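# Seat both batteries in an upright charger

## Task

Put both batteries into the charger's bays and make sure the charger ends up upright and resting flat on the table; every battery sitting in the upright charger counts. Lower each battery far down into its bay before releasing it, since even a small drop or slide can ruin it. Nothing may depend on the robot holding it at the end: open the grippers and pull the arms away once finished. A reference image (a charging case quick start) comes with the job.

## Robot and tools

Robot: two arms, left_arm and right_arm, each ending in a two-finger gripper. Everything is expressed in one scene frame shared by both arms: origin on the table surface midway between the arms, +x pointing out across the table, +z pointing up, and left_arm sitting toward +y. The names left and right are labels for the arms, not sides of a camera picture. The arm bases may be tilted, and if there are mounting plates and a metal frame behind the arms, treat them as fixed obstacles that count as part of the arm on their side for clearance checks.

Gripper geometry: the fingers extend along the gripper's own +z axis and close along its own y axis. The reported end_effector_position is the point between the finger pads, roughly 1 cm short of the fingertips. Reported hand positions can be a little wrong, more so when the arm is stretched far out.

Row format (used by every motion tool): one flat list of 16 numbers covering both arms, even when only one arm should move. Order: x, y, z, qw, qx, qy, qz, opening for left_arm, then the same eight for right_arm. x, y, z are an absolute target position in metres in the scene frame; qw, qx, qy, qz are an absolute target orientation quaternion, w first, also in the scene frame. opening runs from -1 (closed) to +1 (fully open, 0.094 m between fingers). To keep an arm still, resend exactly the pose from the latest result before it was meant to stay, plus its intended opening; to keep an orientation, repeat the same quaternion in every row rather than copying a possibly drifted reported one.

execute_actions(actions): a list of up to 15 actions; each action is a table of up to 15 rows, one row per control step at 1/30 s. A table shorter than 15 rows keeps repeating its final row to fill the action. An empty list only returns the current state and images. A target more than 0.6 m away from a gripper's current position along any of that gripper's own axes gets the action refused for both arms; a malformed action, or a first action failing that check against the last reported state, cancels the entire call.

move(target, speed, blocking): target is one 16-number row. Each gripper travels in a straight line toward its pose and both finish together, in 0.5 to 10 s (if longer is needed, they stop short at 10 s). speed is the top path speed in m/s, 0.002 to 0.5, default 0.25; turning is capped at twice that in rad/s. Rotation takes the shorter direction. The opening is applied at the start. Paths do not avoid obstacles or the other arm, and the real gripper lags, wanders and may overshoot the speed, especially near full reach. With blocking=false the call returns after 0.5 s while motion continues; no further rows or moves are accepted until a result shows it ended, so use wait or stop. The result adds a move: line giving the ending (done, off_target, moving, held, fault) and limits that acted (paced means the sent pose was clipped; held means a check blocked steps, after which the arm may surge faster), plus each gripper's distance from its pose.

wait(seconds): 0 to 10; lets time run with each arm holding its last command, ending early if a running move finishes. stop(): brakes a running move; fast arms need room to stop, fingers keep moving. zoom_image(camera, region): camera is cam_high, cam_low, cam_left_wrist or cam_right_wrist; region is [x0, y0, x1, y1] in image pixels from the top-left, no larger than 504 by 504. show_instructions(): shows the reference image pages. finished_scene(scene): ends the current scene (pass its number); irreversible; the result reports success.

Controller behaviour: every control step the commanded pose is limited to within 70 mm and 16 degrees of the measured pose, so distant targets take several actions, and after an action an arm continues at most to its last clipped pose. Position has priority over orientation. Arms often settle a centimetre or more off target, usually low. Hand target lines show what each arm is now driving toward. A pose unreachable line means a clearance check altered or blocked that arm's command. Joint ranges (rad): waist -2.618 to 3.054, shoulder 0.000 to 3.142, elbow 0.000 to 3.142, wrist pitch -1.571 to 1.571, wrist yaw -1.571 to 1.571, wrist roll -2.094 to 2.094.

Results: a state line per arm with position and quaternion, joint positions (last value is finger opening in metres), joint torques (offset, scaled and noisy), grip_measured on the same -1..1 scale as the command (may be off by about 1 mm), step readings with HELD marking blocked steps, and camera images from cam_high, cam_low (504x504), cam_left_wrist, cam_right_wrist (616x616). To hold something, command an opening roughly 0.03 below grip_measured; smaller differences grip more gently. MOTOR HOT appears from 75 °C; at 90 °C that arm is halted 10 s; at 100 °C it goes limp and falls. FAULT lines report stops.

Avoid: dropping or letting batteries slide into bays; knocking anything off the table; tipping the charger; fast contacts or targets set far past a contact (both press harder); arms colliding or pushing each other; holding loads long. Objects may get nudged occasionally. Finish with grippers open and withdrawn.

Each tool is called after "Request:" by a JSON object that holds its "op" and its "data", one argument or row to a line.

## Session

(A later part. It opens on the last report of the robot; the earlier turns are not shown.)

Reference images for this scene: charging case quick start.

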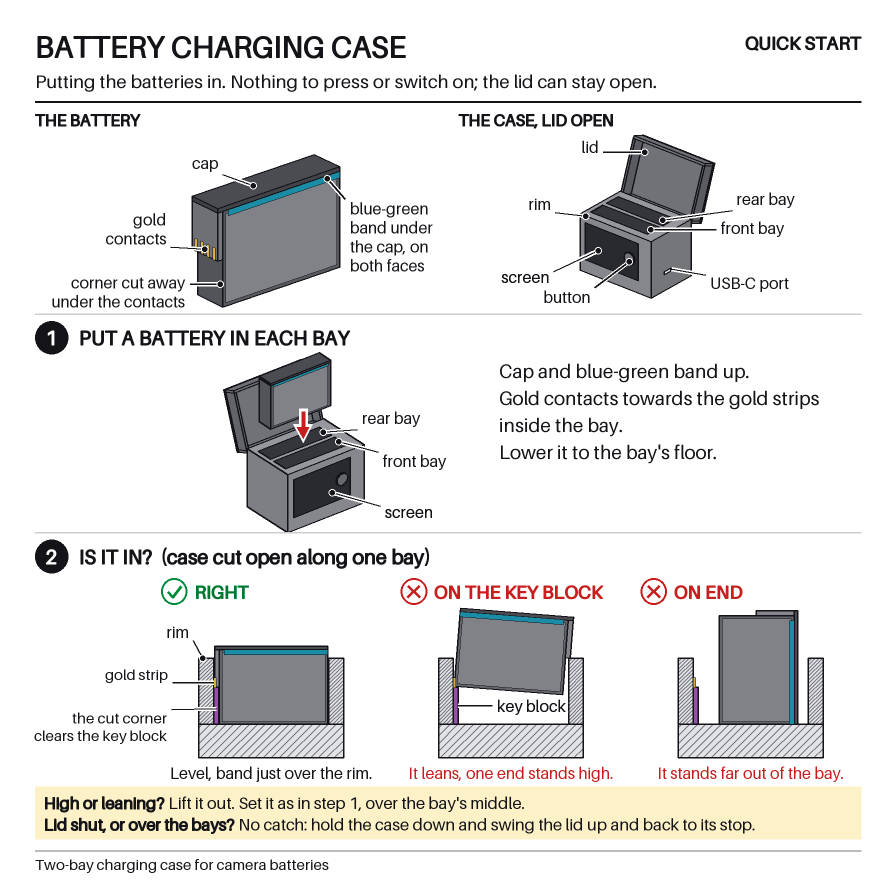

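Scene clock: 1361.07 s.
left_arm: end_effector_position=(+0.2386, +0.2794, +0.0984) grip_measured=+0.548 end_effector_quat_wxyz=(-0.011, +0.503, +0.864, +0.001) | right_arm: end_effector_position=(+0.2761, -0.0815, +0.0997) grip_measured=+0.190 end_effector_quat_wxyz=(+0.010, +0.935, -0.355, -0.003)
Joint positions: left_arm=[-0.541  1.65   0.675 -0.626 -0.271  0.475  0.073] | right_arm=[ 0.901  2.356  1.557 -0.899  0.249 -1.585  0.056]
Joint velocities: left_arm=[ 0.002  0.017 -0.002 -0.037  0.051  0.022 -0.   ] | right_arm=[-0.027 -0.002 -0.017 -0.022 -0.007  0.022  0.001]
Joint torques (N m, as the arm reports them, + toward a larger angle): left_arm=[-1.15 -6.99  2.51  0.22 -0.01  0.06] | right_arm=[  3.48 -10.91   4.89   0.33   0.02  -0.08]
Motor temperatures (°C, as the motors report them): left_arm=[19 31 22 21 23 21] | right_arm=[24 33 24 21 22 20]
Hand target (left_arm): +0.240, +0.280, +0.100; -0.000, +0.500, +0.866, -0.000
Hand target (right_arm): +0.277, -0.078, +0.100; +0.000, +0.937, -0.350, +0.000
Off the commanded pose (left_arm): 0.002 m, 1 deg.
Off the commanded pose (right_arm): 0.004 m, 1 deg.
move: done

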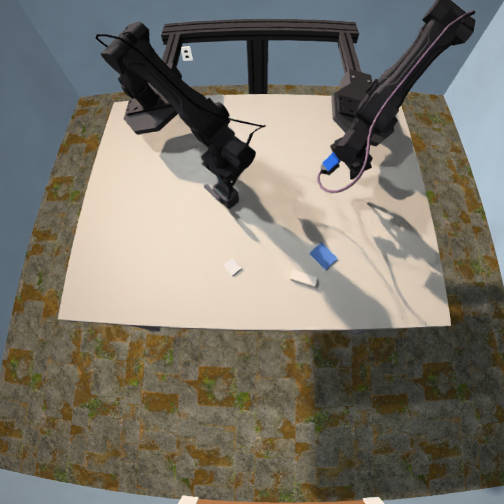

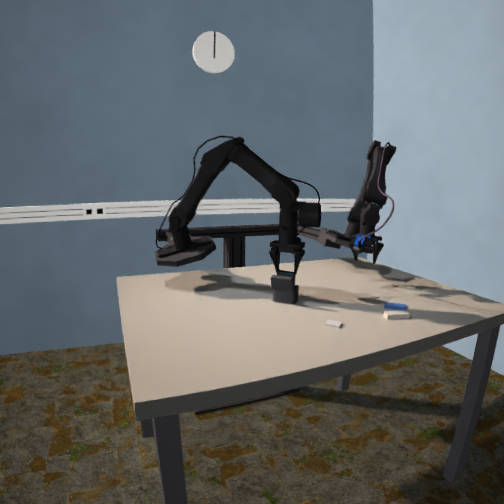

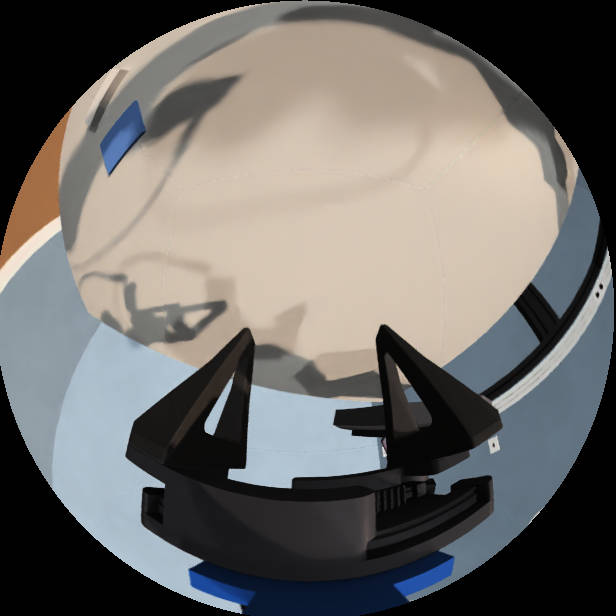

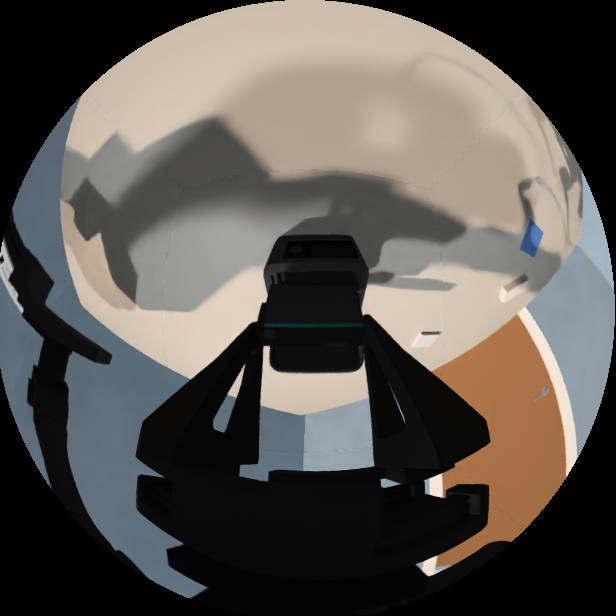

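Request:
{"op": "move", "data": {
  "target": [0.24,0.28,0.10,0,0.5,0.866,0,0.55, 0.268,-0.070,0.14,0,0.9367,-0.3502,0,0.16],
  "speed": 0.06
}}

Request:
{"op": "move", "data": {
  "target": [0.24,0.28,0.10,0,0.5,0.866,0,0.55, 0.256,-0.050,0.145,0,0.9367,-0.3502,0,0.16],
  "speed": 0.06
}}

Request:
{"op": "move", "data": {
  "target": [0.24,0.28,0.10,0,0.5,0.866,0,0.55, 0.2726,-0.0762,0.101,0,0.9367,-0.3502,0,0.16],
  "speed": 0.04
}}

Request:
{"op": "zoom_image", "data": {
  "camera": "cam_right_wrist",
  "region": [240,230,380,310]
}}

Scene clock: 1382.77 s.
left_arm: end_effector_position=(+0.2386, +0.2794, +0.0984) grip_measured=+0.548 end_effector_quat_wxyz=(-0.011, +0.503, +0.864, +0.001) | right_arm: end_effector_position=(+0.2655, -0.0785, +0.1195) grip_measured=+0.190 end_effector_quat_wxyz=(+0.019, +0.937, -0.350, -0.004)
Joint positions: left_arm=[-0.541  1.65   0.675 -0.626 -0.271  0.475  0.073] | right_arm=[ 0.938  2.331  1.586 -0.98   0.249 -1.552  0.056]
Joint velocities: left_arm=[-0.022  0.002 -0.002  0.051 -0.051  0.007 -0.001] | right_arm=[ 0.002 -0.007  0.002 -0.037  0.007 -0.051 -0.001]
Joint torques (N m, as the arm reports them, + toward a larger angle): left_arm=[-1.07 -6.92  2.45  0.24  0.01  0.04] | right_arm=[  4.47 -13.02   8.93  -0.14  -0.03   0.06]
Motor temperatures (°C, as the motors report them): left_arm=[19 31 22 21 23 21] | right_arm=[24 33 24 21 22 20]
Hand target (left_arm): +0.240, +0.280, +0.100; -0.000, +0.500, +0.866, -0.000
Hand target (right_arm): +0.268, -0.070, +0.139; +0.000, +0.937, -0.350, +0.000
Off the commanded pose (left_arm): 0.002 m, 1 deg.
Off the commanded pose (right_arm): 0.022 m, 2 deg.
move: off_target (right_arm)

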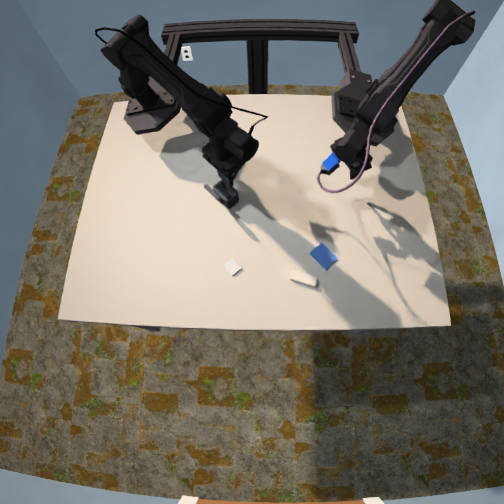

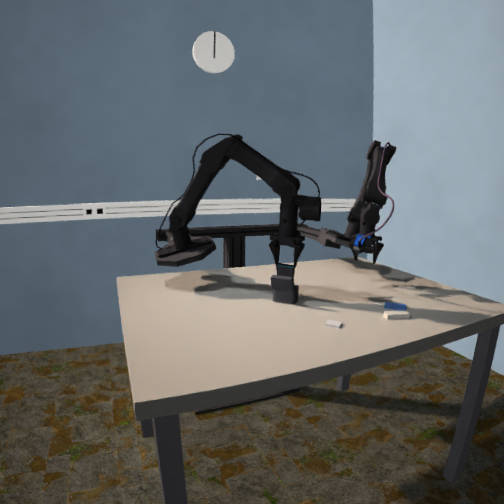

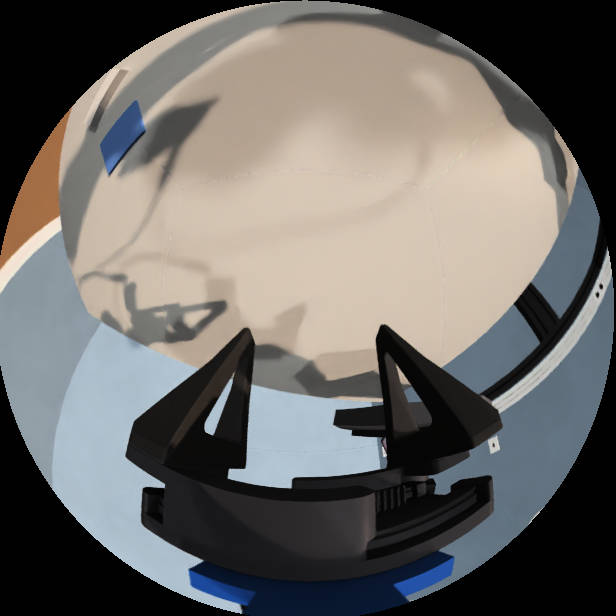

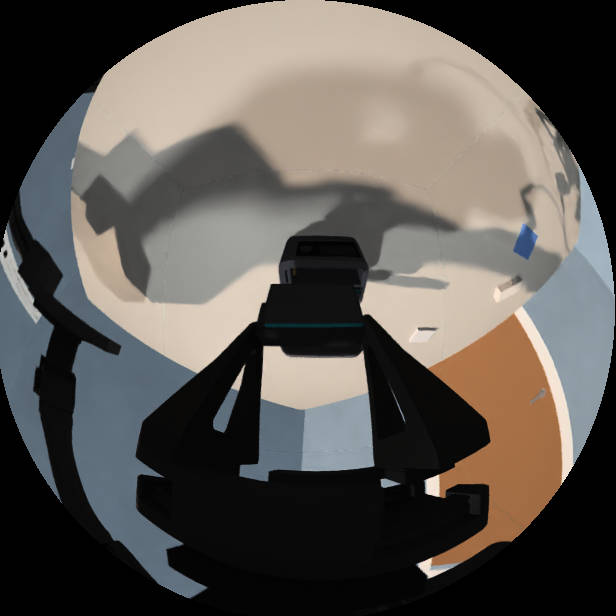

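Scene clock: 1383.73 s.
left_arm: end_effector_position=(+0.2386, +0.2794, +0.0984) grip_measured=+0.548 end_effector_quat_wxyz=(-0.011, +0.503, +0.864, +0.001) | right_arm: end_effector_position=(+0.2593, -0.0582, +0.1376) grip_measured=+0.190 end_effector_quat_wxyz=(+0.005, +0.936, -0.352, +0.005)
Joint positions: left_arm=[-0.541  1.65   0.675 -0.626 -0.271  0.475  0.073] | right_arm=[ 0.993  2.331  1.641 -1.016  0.25  -1.499  0.056]
Joint velocities: left_arm=[-0.002  0.007 -0.012 -0.037  0.022 -0.007 -0.   ] | right_arm=[-0.007 -0.007  0.002 -0.007  0.007 -0.022  0.001]
Joint torques (N m, as the arm reports them, + toward a larger angle): left_arm=[-1.06 -6.89  2.63  0.23  0.    0.06] | right_arm=[  4.39 -10.21   9.31  -0.03  -0.12   0.09]
Motor temperatures (°C, as the motors report them): left_arm=[19 31 22 21 23 21] | right_arm=[24 33 24 21 22 20]
Hand target (left_arm): +0.240, +0.280, +0.100; -0.000, +0.500, +0.866, -0.000
Hand target (right_arm): +0.256, -0.050, +0.145; +0.000, +0.937, -0.350, +0.001
Off the commanded pose (left_arm): 0.002 m, 1 deg.
Off the commanded pose (right_arm): 0.012 m, 1 deg.
move: off_target (right_arm)

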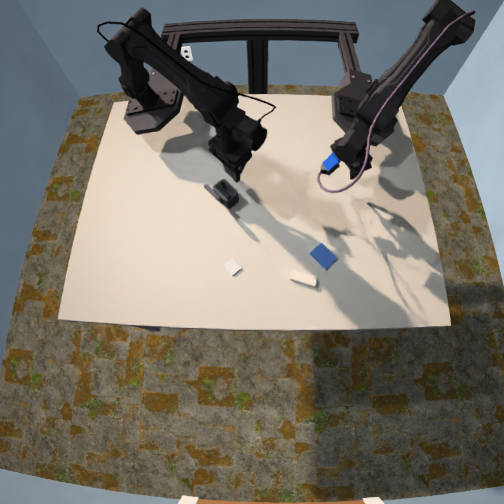

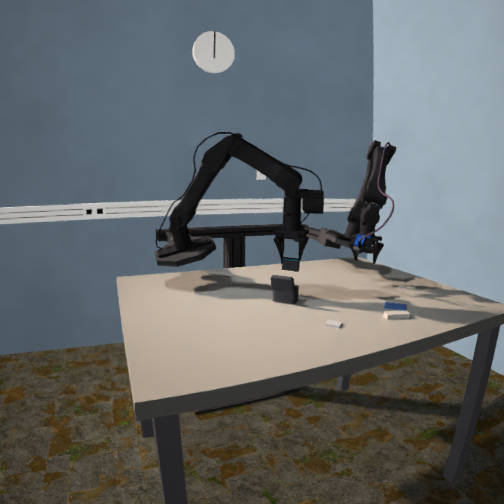

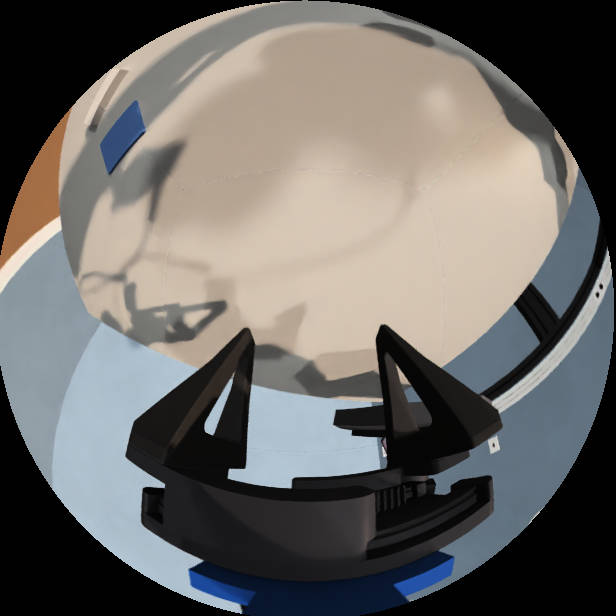

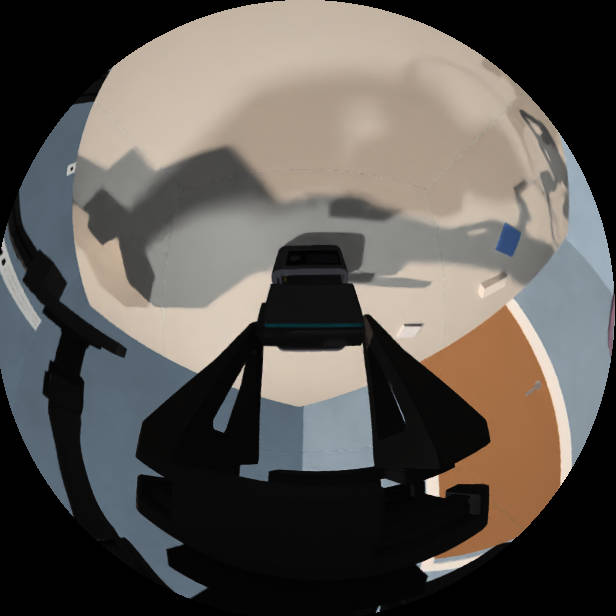

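Scene clock: 1385.13 s.
left_arm: end_effector_position=(+0.2386, +0.2794, +0.0984) grip_measured=+0.548 end_effector_quat_wxyz=(-0.011, +0.503, +0.864, +0.001) | right_arm: end_effector_position=(+0.2715, -0.0783, +0.1015) grip_measured=+0.190 end_effector_quat_wxyz=(+0.006, +0.936, -0.353, -0.001)
Joint positions: left_arm=[-0.541  1.65   0.675 -0.626 -0.271  0.475  0.073] | right_arm=[ 0.916  2.347  1.542 -0.888  0.25  -1.575  0.056]
Joint velocities: left_arm=[ 0.002 -0.012  0.002 -0.037 -0.022  0.007 -0.   ] | right_arm=[-0.007  0.007 -0.002 -0.007  0.022 -0.037  0.001]
Joint torques (N m, as the arm reports them, + toward a larger angle): left_arm=[-1.07 -6.81  2.61  0.23  0.02  0.06] | right_arm=[  3.   -10.85   5.05   0.25  -0.05  -0.09]
Motor temperatures (°C, as the motors report them): left_arm=[19 31 22 21 23 21] | right_arm=[24 33 24 21 22 20]
Hand target (left_arm): +0.240, +0.280, +0.100; -0.000, +0.500, +0.866, -0.000
Hand target (right_arm): +0.272, -0.076, +0.101; -0.001, +0.937, -0.350, -0.001
Off the commanded pose (left_arm): 0.002 m, 1 deg.
Off the commanded pose (right_arm): 0.002 m, 1 deg.
move: done

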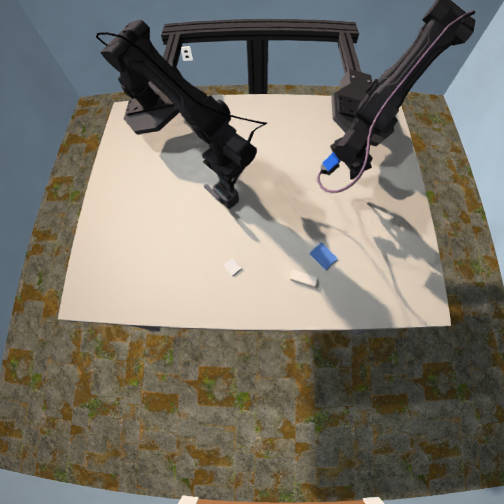

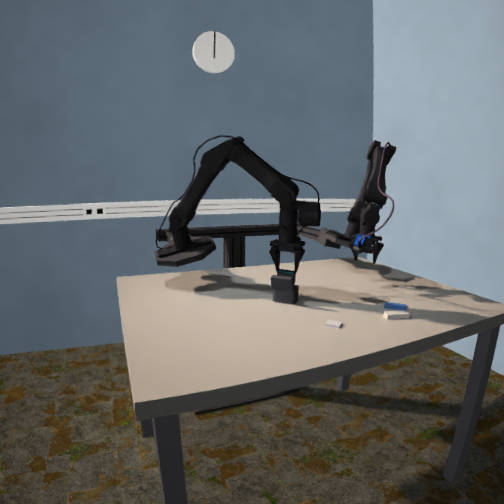

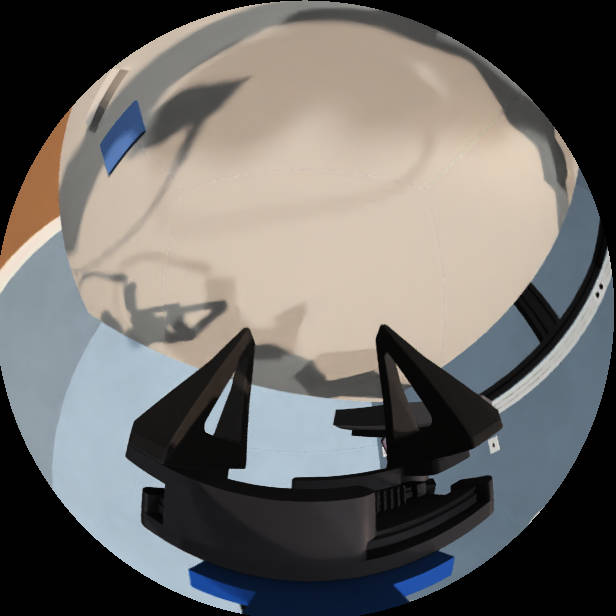

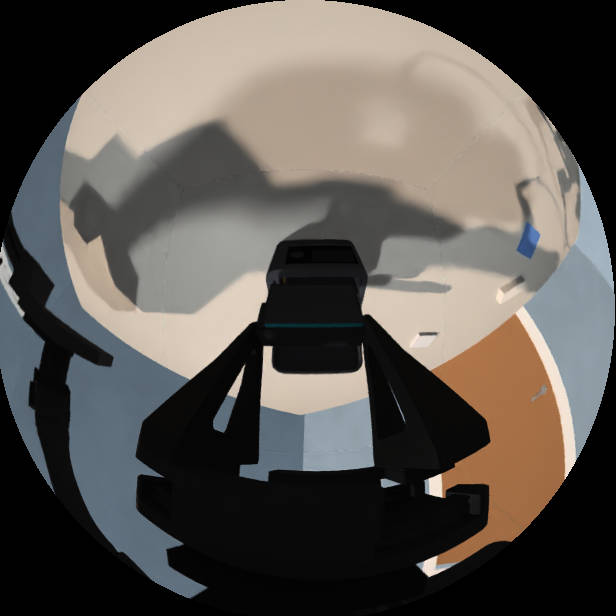

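Region (240, 230, 380, 310) of cam_right_wrist's 616x616 image, scaled by 3.600, with more detail than that image has; it fills the top 288 rows of this view, and the rest is white.

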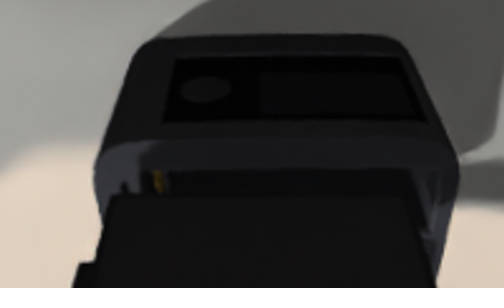

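Request:
{"op": "zoom_image", "data": {
  "camera": "cam_right_wrist",
  "region": [255,255,375,305]
}}

Request:
{"op": "zoom_image", "data": {
  "camera": "cam_low",
  "region": [260,250,310,310]
}}

Region (255, 255, 375, 305) of cam_right_wrist's 616x616 image, scaled by 4.200, with more detail than that image has; it fills the top 210 rows of this view, and the rest is white.

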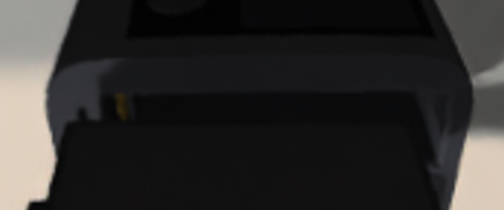

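Region (260, 250, 310, 310) of cam_low's 504x504 image, scaled by 8.400, with more detail than that image has.

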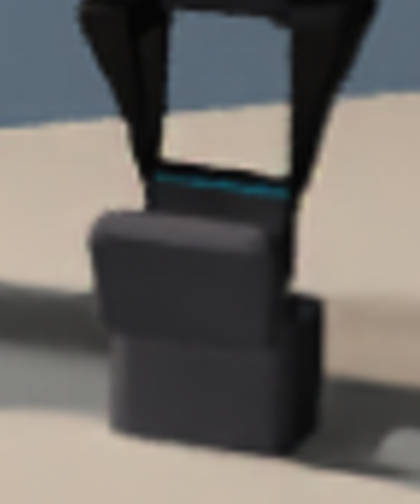

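Request:
{"op": "move", "data": {
  "target": [0.24,0.28,0.10,0,0.5,0.866,0,0.55, 0.268,-0.068,0.14,0,0.9367,-0.3502,0,0.16],
  "speed": 0.06
}}

Request:
{"op": "move", "data": {
  "target": [0.24,0.28,0.10,0,0.5,0.866,0,0.55, 0.2576,-0.048,0.145,0,0.9367,-0.3502,0,0.16],
  "speed": 0.06
}}

Request:
{"op": "move", "data": {
  "target": [0.24,0.28,0.10,0,0.5,0.866,0,0.55, 0.2742,-0.0739,0.098,0,0.9367,-0.3502,0,0.16],
  "speed": 0.04
}}

Request:
{"op": "zoom_image", "data": {
  "camera": "cam_right_wrist",
  "region": [255,255,375,305]
}}

Scene clock: 1410.83 s.
left_arm: end_effector_position=(+0.2386, +0.2794, +0.0984) grip_measured=+0.548 end_effector_quat_wxyz=(-0.011, +0.503, +0.864, +0.001) | right_arm: end_effector_position=(+0.2631, -0.0778, +0.1154) grip_measured=+0.190 end_effector_quat_wxyz=(+0.026, +0.937, -0.348, -0.006)
Joint positions: left_arm=[-0.541  1.65   0.675 -0.626 -0.271  0.475  0.073] | right_arm=[ 0.942  2.347  1.592 -0.985  0.25  -1.549  0.056]
Joint velocities: left_arm=[ 0.002 -0.007  0.007  0.051 -0.022  0.007  0.   ] | right_arm=[-0.007 -0.002 -0.007 -0.11  -0.007 -0.022  0.   ]
Joint torques (N m, as the arm reports them, + toward a larger angle): left_arm=[-1.04 -6.92  2.53  0.22  0.01  0.05] | right_arm=[  4.52 -13.91   9.09  -0.19  -0.04   0.08]
Motor temperatures (°C, as the motors report them): left_arm=[19 31 22 21 23 21] | right_arm=[24 33 24 21 22 20]
Hand target (left_arm): +0.240, +0.280, +0.100; -0.000, +0.500, +0.866, -0.000
Hand target (right_arm): +0.268, -0.068, +0.139; +0.000, +0.937, -0.350, +0.000
Off the commanded pose (left_arm): 0.002 m, 1 deg.
Off the commanded pose (right_arm): 0.027 m, 3 deg.
move: off_target (right_arm)

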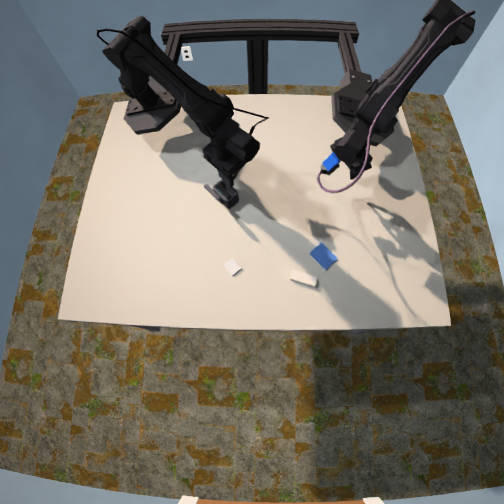

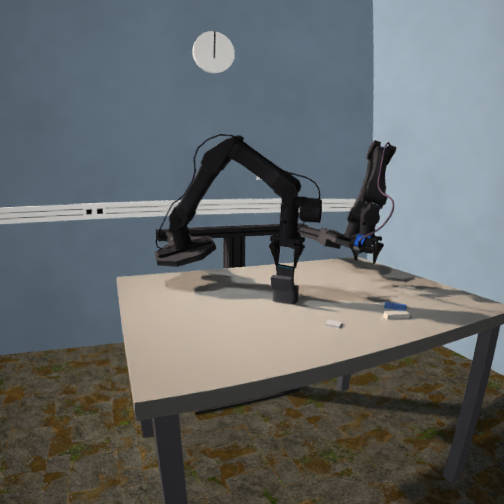

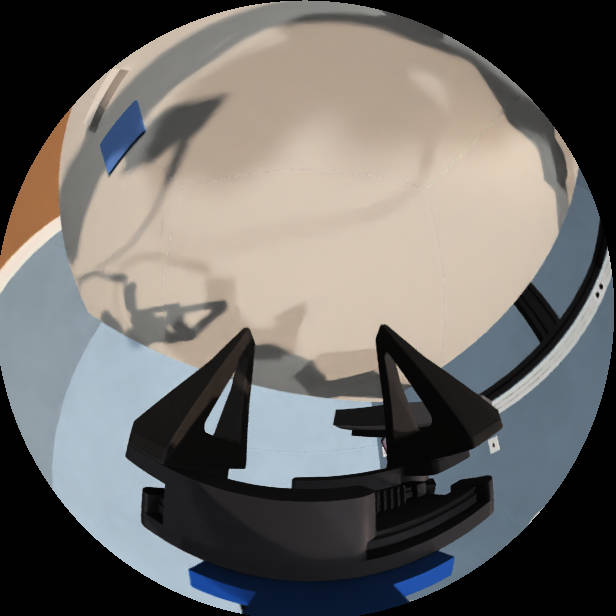

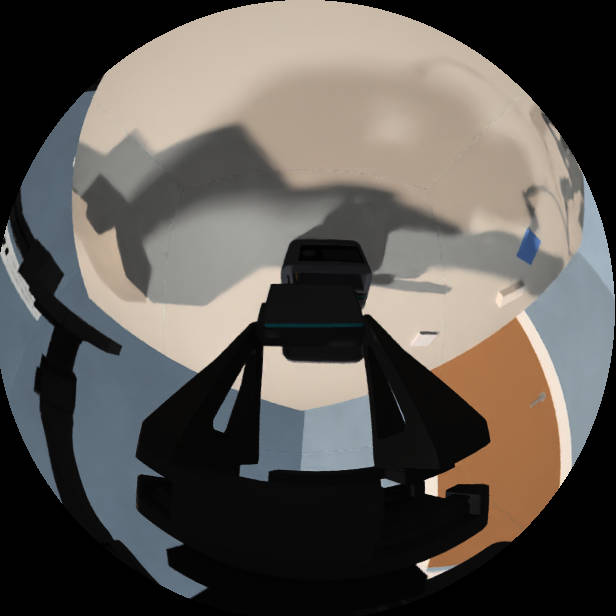

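Scene clock: 1411.83 s.
left_arm: end_effector_position=(+0.2386, +0.2794, +0.0984) grip_measured=+0.548 end_effector_quat_wxyz=(-0.011, +0.503, +0.864, +0.001) | right_arm: end_effector_position=(+0.2603, -0.0564, +0.1353) grip_measured=+0.190 end_effector_quat_wxyz=(+0.008, +0.936, -0.352, +0.004)
Joint positions: left_arm=[-0.541  1.65   0.675 -0.626 -0.271  0.475  0.073] | right_arm=[ 0.992  2.347  1.658 -1.022  0.25  -1.499  0.056]
Joint velocities: left_arm=[-0.002  0.007 -0.017  0.066  0.007 -0.051  0.   ] | right_arm=[-0.007  0.007  0.007 -0.051 -0.007  0.022 -0.001]
Joint torques (N m, as the arm reports them, + toward a larger angle): left_arm=[-0.98 -6.92  2.59  0.24 -0.01  0.09] | right_arm=[  4.28 -10.6    9.39  -0.06  -0.1    0.07]
Motor temperatures (°C, as the motors report them): left_arm=[19 31 22 21 23 21] | right_arm=[24 33 24 21 22 20]
Hand target (left_arm): +0.240, +0.280, +0.100; -0.000, +0.500, +0.866, -0.000
Hand target (right_arm): +0.258, -0.048, +0.145; +0.000, +0.937, -0.350, +0.001
Off the commanded pose (left_arm): 0.002 m, 1 deg.
Off the commanded pose (right_arm): 0.013 m, 1 deg.
move: off_target (right_arm)

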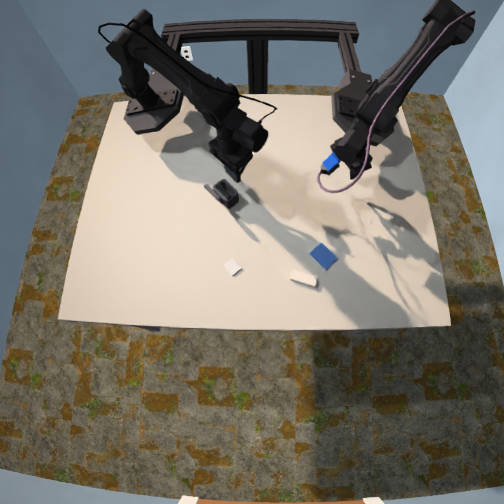

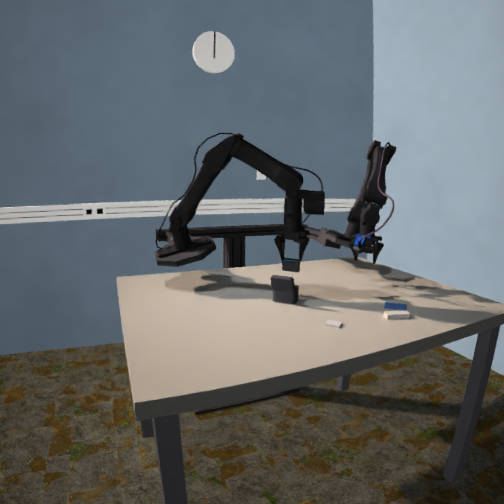

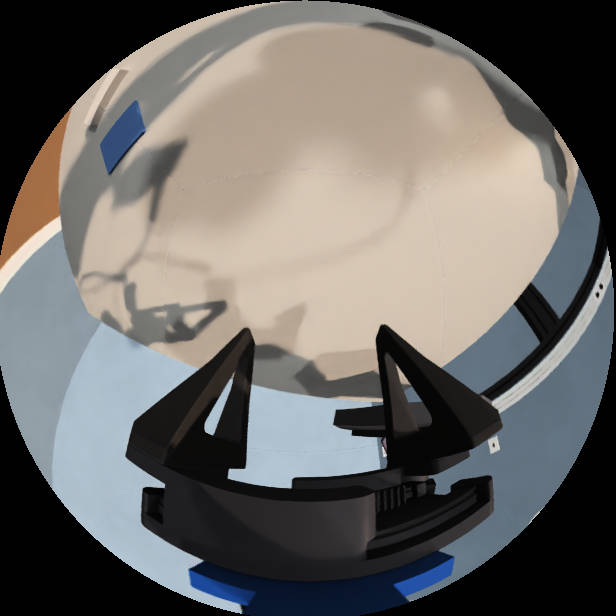

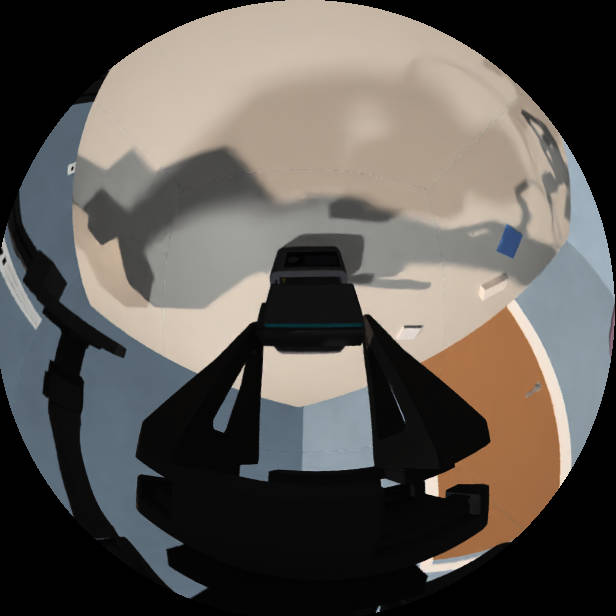

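Scene clock: 1413.27 s.
left_arm: end_effector_position=(+0.2386, +0.2794, +0.0984) grip_measured=+0.548 end_effector_quat_wxyz=(-0.011, +0.503, +0.864, +0.001) | right_arm: end_effector_position=(+0.2728, -0.0760, +0.0982) grip_measured=+0.190 end_effector_quat_wxyz=(+0.007, +0.936, -0.353, -0.001)
Joint positions: left_arm=[-0.541  1.65   0.675 -0.626 -0.271  0.475  0.073] | right_arm=[ 0.915  2.362  1.554 -0.885  0.25  -1.576  0.056]
Joint velocities: left_arm=[ 0.012 -0.012  0.002 -0.066  0.037 -0.051  0.   ] | right_arm=[-0.002  0.007  0.017  0.007  0.051 -0.022  0.   ]
Joint torques (N m, as the arm reports them, + toward a larger angle): left_arm=[-1.12 -6.89  2.54  0.21 -0.02  0.07] | right_arm=[  3.04 -10.98   5.22   0.27  -0.04  -0.09]
Motor temperatures (°C, as the motors report them): left_arm=[19 30 22 21 23 21] | right_arm=[24 33 24 21 22 20]
Hand target (left_arm): +0.240, +0.280, +0.100; -0.000, +0.500, +0.866, -0.000
Hand target (right_arm): +0.273, -0.074, +0.098; -0.000, +0.937, -0.350, -0.001
Off the commanded pose (left_arm): 0.002 m, 1 deg.
Off the commanded pose (right_arm): 0.003 m, 1 deg.
move: done

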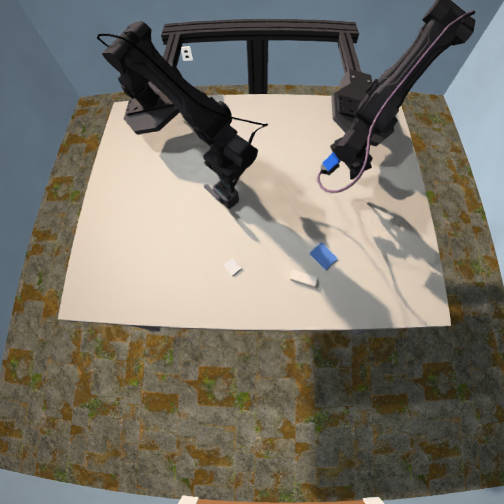

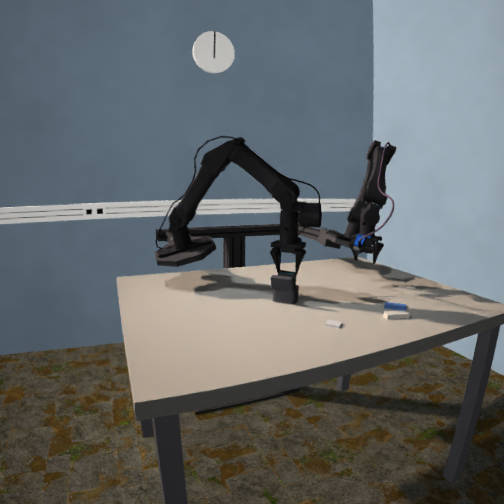

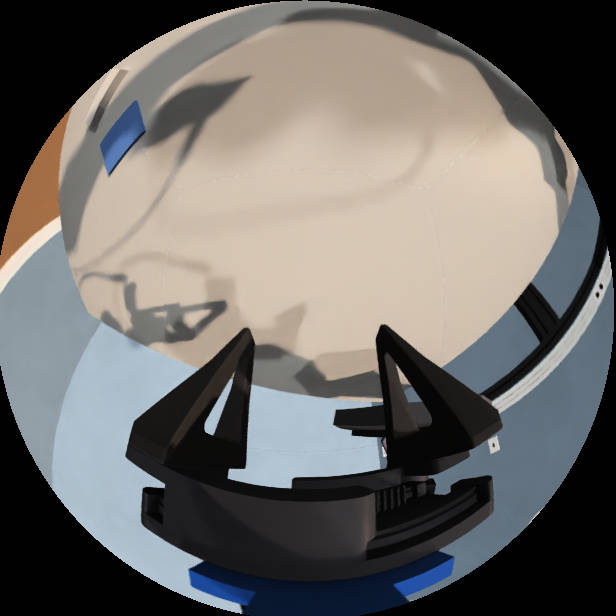

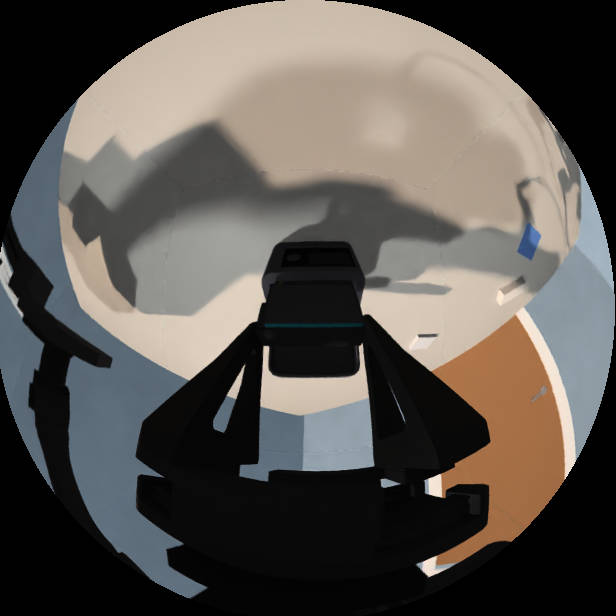

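Region (255, 255, 375, 305) of cam_right_wrist's 616x616 image, scaled by 4.200, with more detail than that image has; it fills the top 210 rows of this view, and the rest is white.

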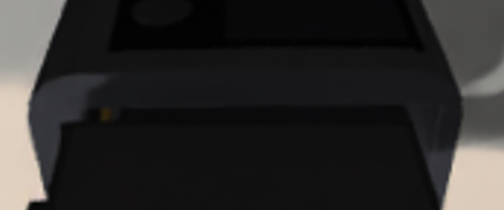

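Request:
{"op": "move", "data": {
  "target": [0.24,0.28,0.10,0,0.5,0.866,0,0.55, 0.2754,-0.0744,0.083,0,0.9367,-0.3502,0,0.16],
  "speed": 0.025
}}

Request:
{"op": "zoom_image", "data": {
  "camera": "cam_right_wrist",
  "region": [255,255,375,305]
}}

Scene clock: 1420.70 s.
left_arm: end_effector_position=(+0.2386, +0.2794, +0.0984) grip_measured=+0.548 end_effector_quat_wxyz=(-0.011, +0.503, +0.864, +0.001) | right_arm: end_effector_position=(+0.2750, -0.0740, +0.0928) grip_measured=+0.190 end_effector_quat_wxyz=(+0.004, +0.937, -0.350, +0.001)
Joint positions: left_arm=[-0.541  1.65   0.675 -0.626 -0.271  0.475  0.073] | right_arm=[ 0.912  2.375  1.554 -0.864  0.251 -1.588  0.056]
Joint velocities: left_arm=[-0.002 -0.012 -0.007  0.007  0.022 -0.007 -0.   ] | right_arm=[-0.032 -0.002  0.002  0.007 -0.022 -0.022 -0.001]
Joint torques (N m, as the arm reports them, + toward a larger angle): left_arm=[-1.12 -6.92  2.62  0.22  0.01  0.05] | right_arm=[ 2.18 -9.86  3.44  0.55 -0.03 -0.1 ]
Motor temperatures (°C, as the motors report them): left_arm=[19 30 22 21 23 21] | right_arm=[24 33 24 21 22 20]
Hand target (left_arm): +0.240, +0.280, +0.100; -0.000, +0.500, +0.866, -0.000
Hand target (right_arm): +0.275, -0.075, +0.083; +0.000, +0.937, -0.350, -0.000
Off the commanded pose (left_arm): 0.002 m, 1 deg.
Off the commanded pose (right_arm): 0.010 m, 0 deg.
move: done

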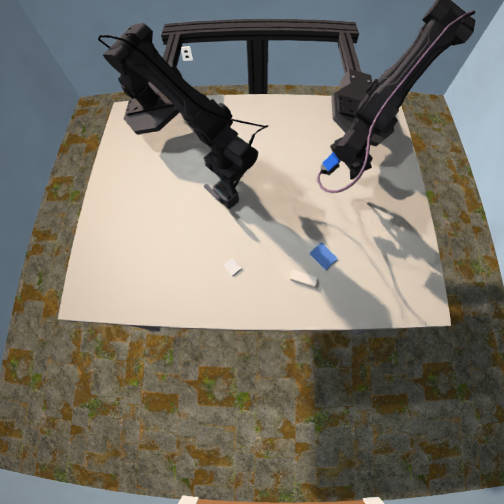

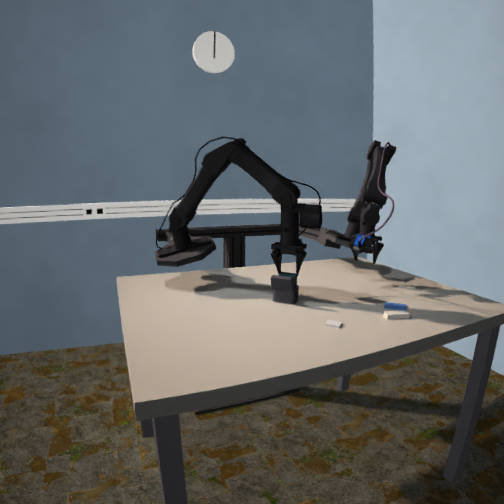

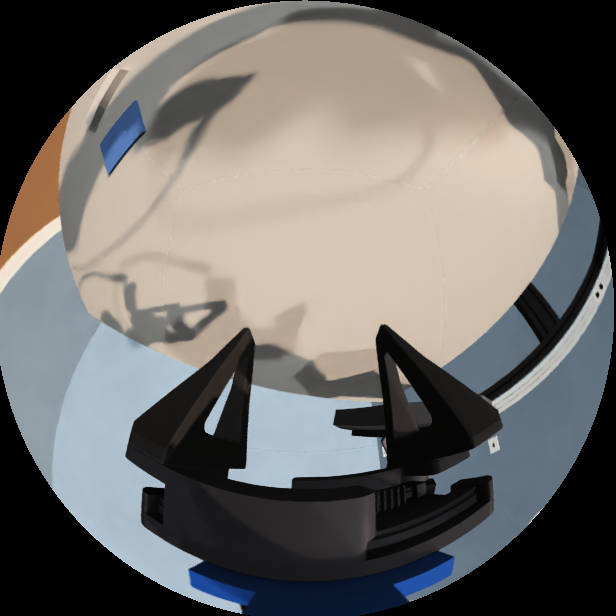

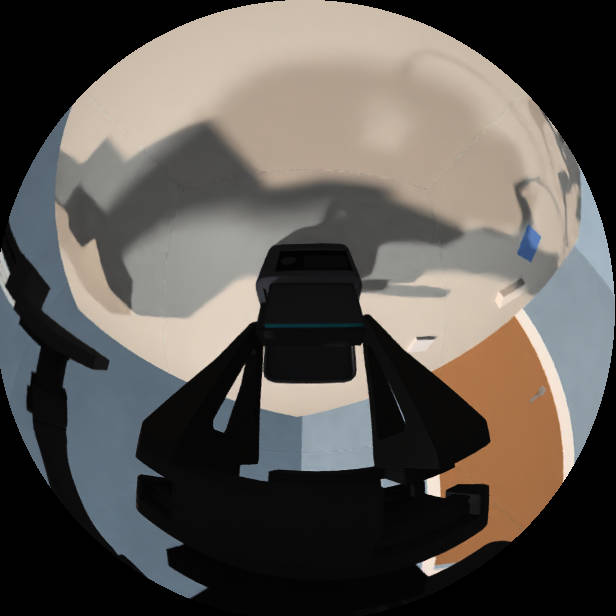

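Region (255, 255, 375, 305) of cam_right_wrist's 616x616 image, scaled by 4.200, with more detail than that image has; it fills the top 210 rows of this view, and the rest is white.

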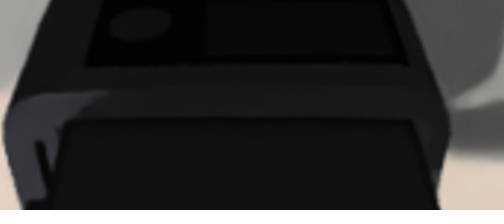

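Request:
{"op": "execute_actions", "data": {
  "actions": []
}}

Request:
{"op": "zoom_image", "data": {
  "camera": "cam_right_wrist",
  "region": [240,230,380,310]
}}

Scene clock: 1431.00 s.
left_arm: end_effector_position=(+0.2386, +0.2794, +0.0984) grip_measured=+0.548 end_effector_quat_wxyz=(-0.011, +0.503, +0.864, +0.001) | right_arm: end_effector_position=(+0.2750, -0.0740, +0.0928) grip_measured=+0.190 end_effector_quat_wxyz=(+0.004, +0.937, -0.349, +0.001)
Joint positions: left_arm=[-0.541  1.65   0.675 -0.626 -0.271  0.475  0.073] | right_arm=[ 0.912  2.375  1.554 -0.864  0.251 -1.589  0.056]
Joint velocities: left_arm=[-0.017 -0.012 -0.007  0.081 -0.051 -0.037  0.   ] | right_arm=[-0.002 -0.012  0.002 -0.095 -0.022  0.022 -0.   ]
Joint torques (N m, as the arm reports them, + toward a larger angle): left_arm=[-1.02 -6.93  2.5   0.23  0.    0.05] | right_arm=[ 2.37 -9.85  3.45  0.58 -0.03 -0.1 ]
Motor temperatures (°C, as the motors report them): left_arm=[19 30 22 21 23 21] | right_arm=[24 33 24 21 22 20]
Hand target (left_arm): +0.240, +0.280, +0.100; -0.000, +0.500, +0.866, -0.000
Hand target (right_arm): +0.275, -0.075, +0.083; +0.000, +0.937, -0.350, -0.000
Off the commanded pose (left_arm): 0.002 m, 1 deg.
Off the commanded pose (right_arm): 0.010 m, 0 deg.

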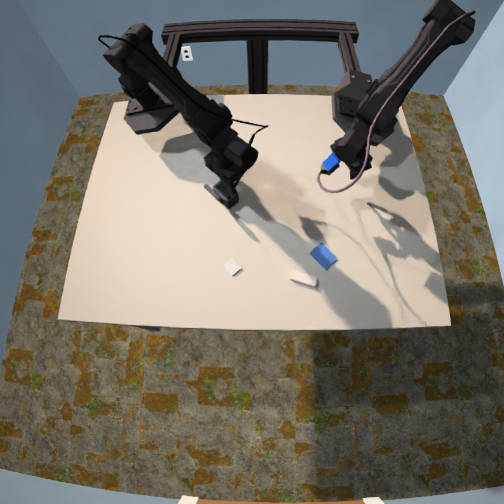

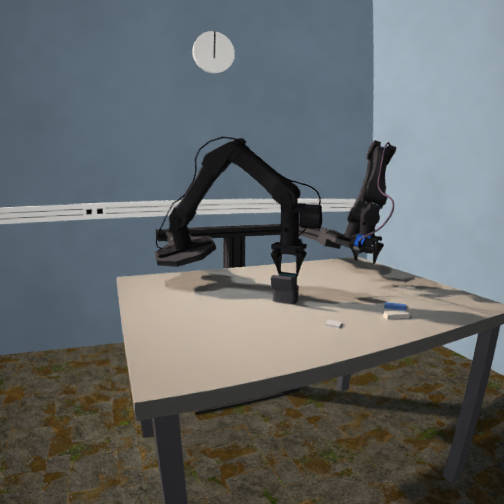

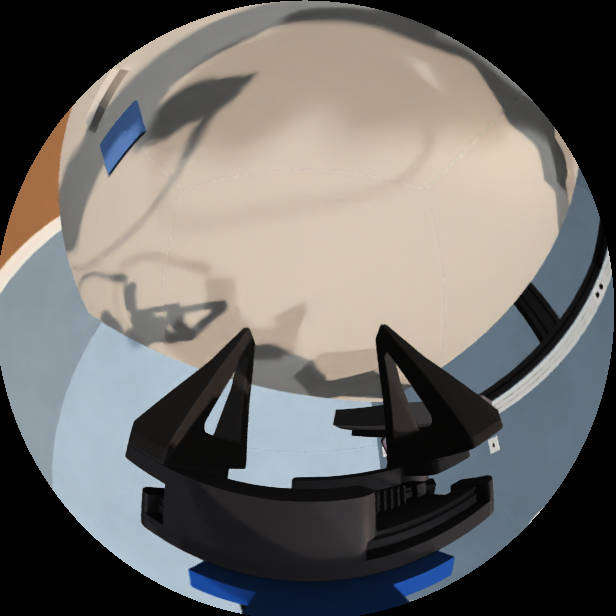

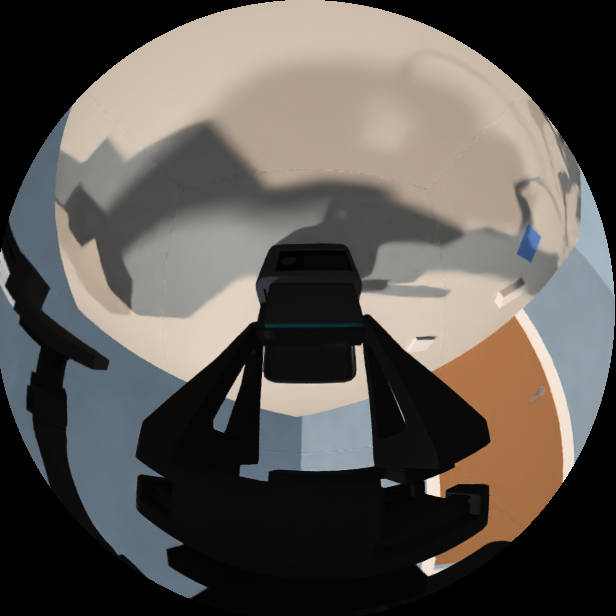

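Region (240, 230, 380, 310) of cam_right_wrist's 616x616 image, scaled by 3.600, with more detail than that image has; it fills the top 288 rows of this view, and the rest is white.

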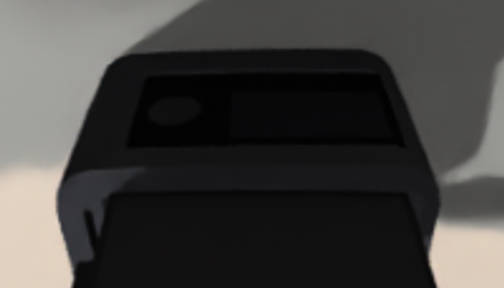

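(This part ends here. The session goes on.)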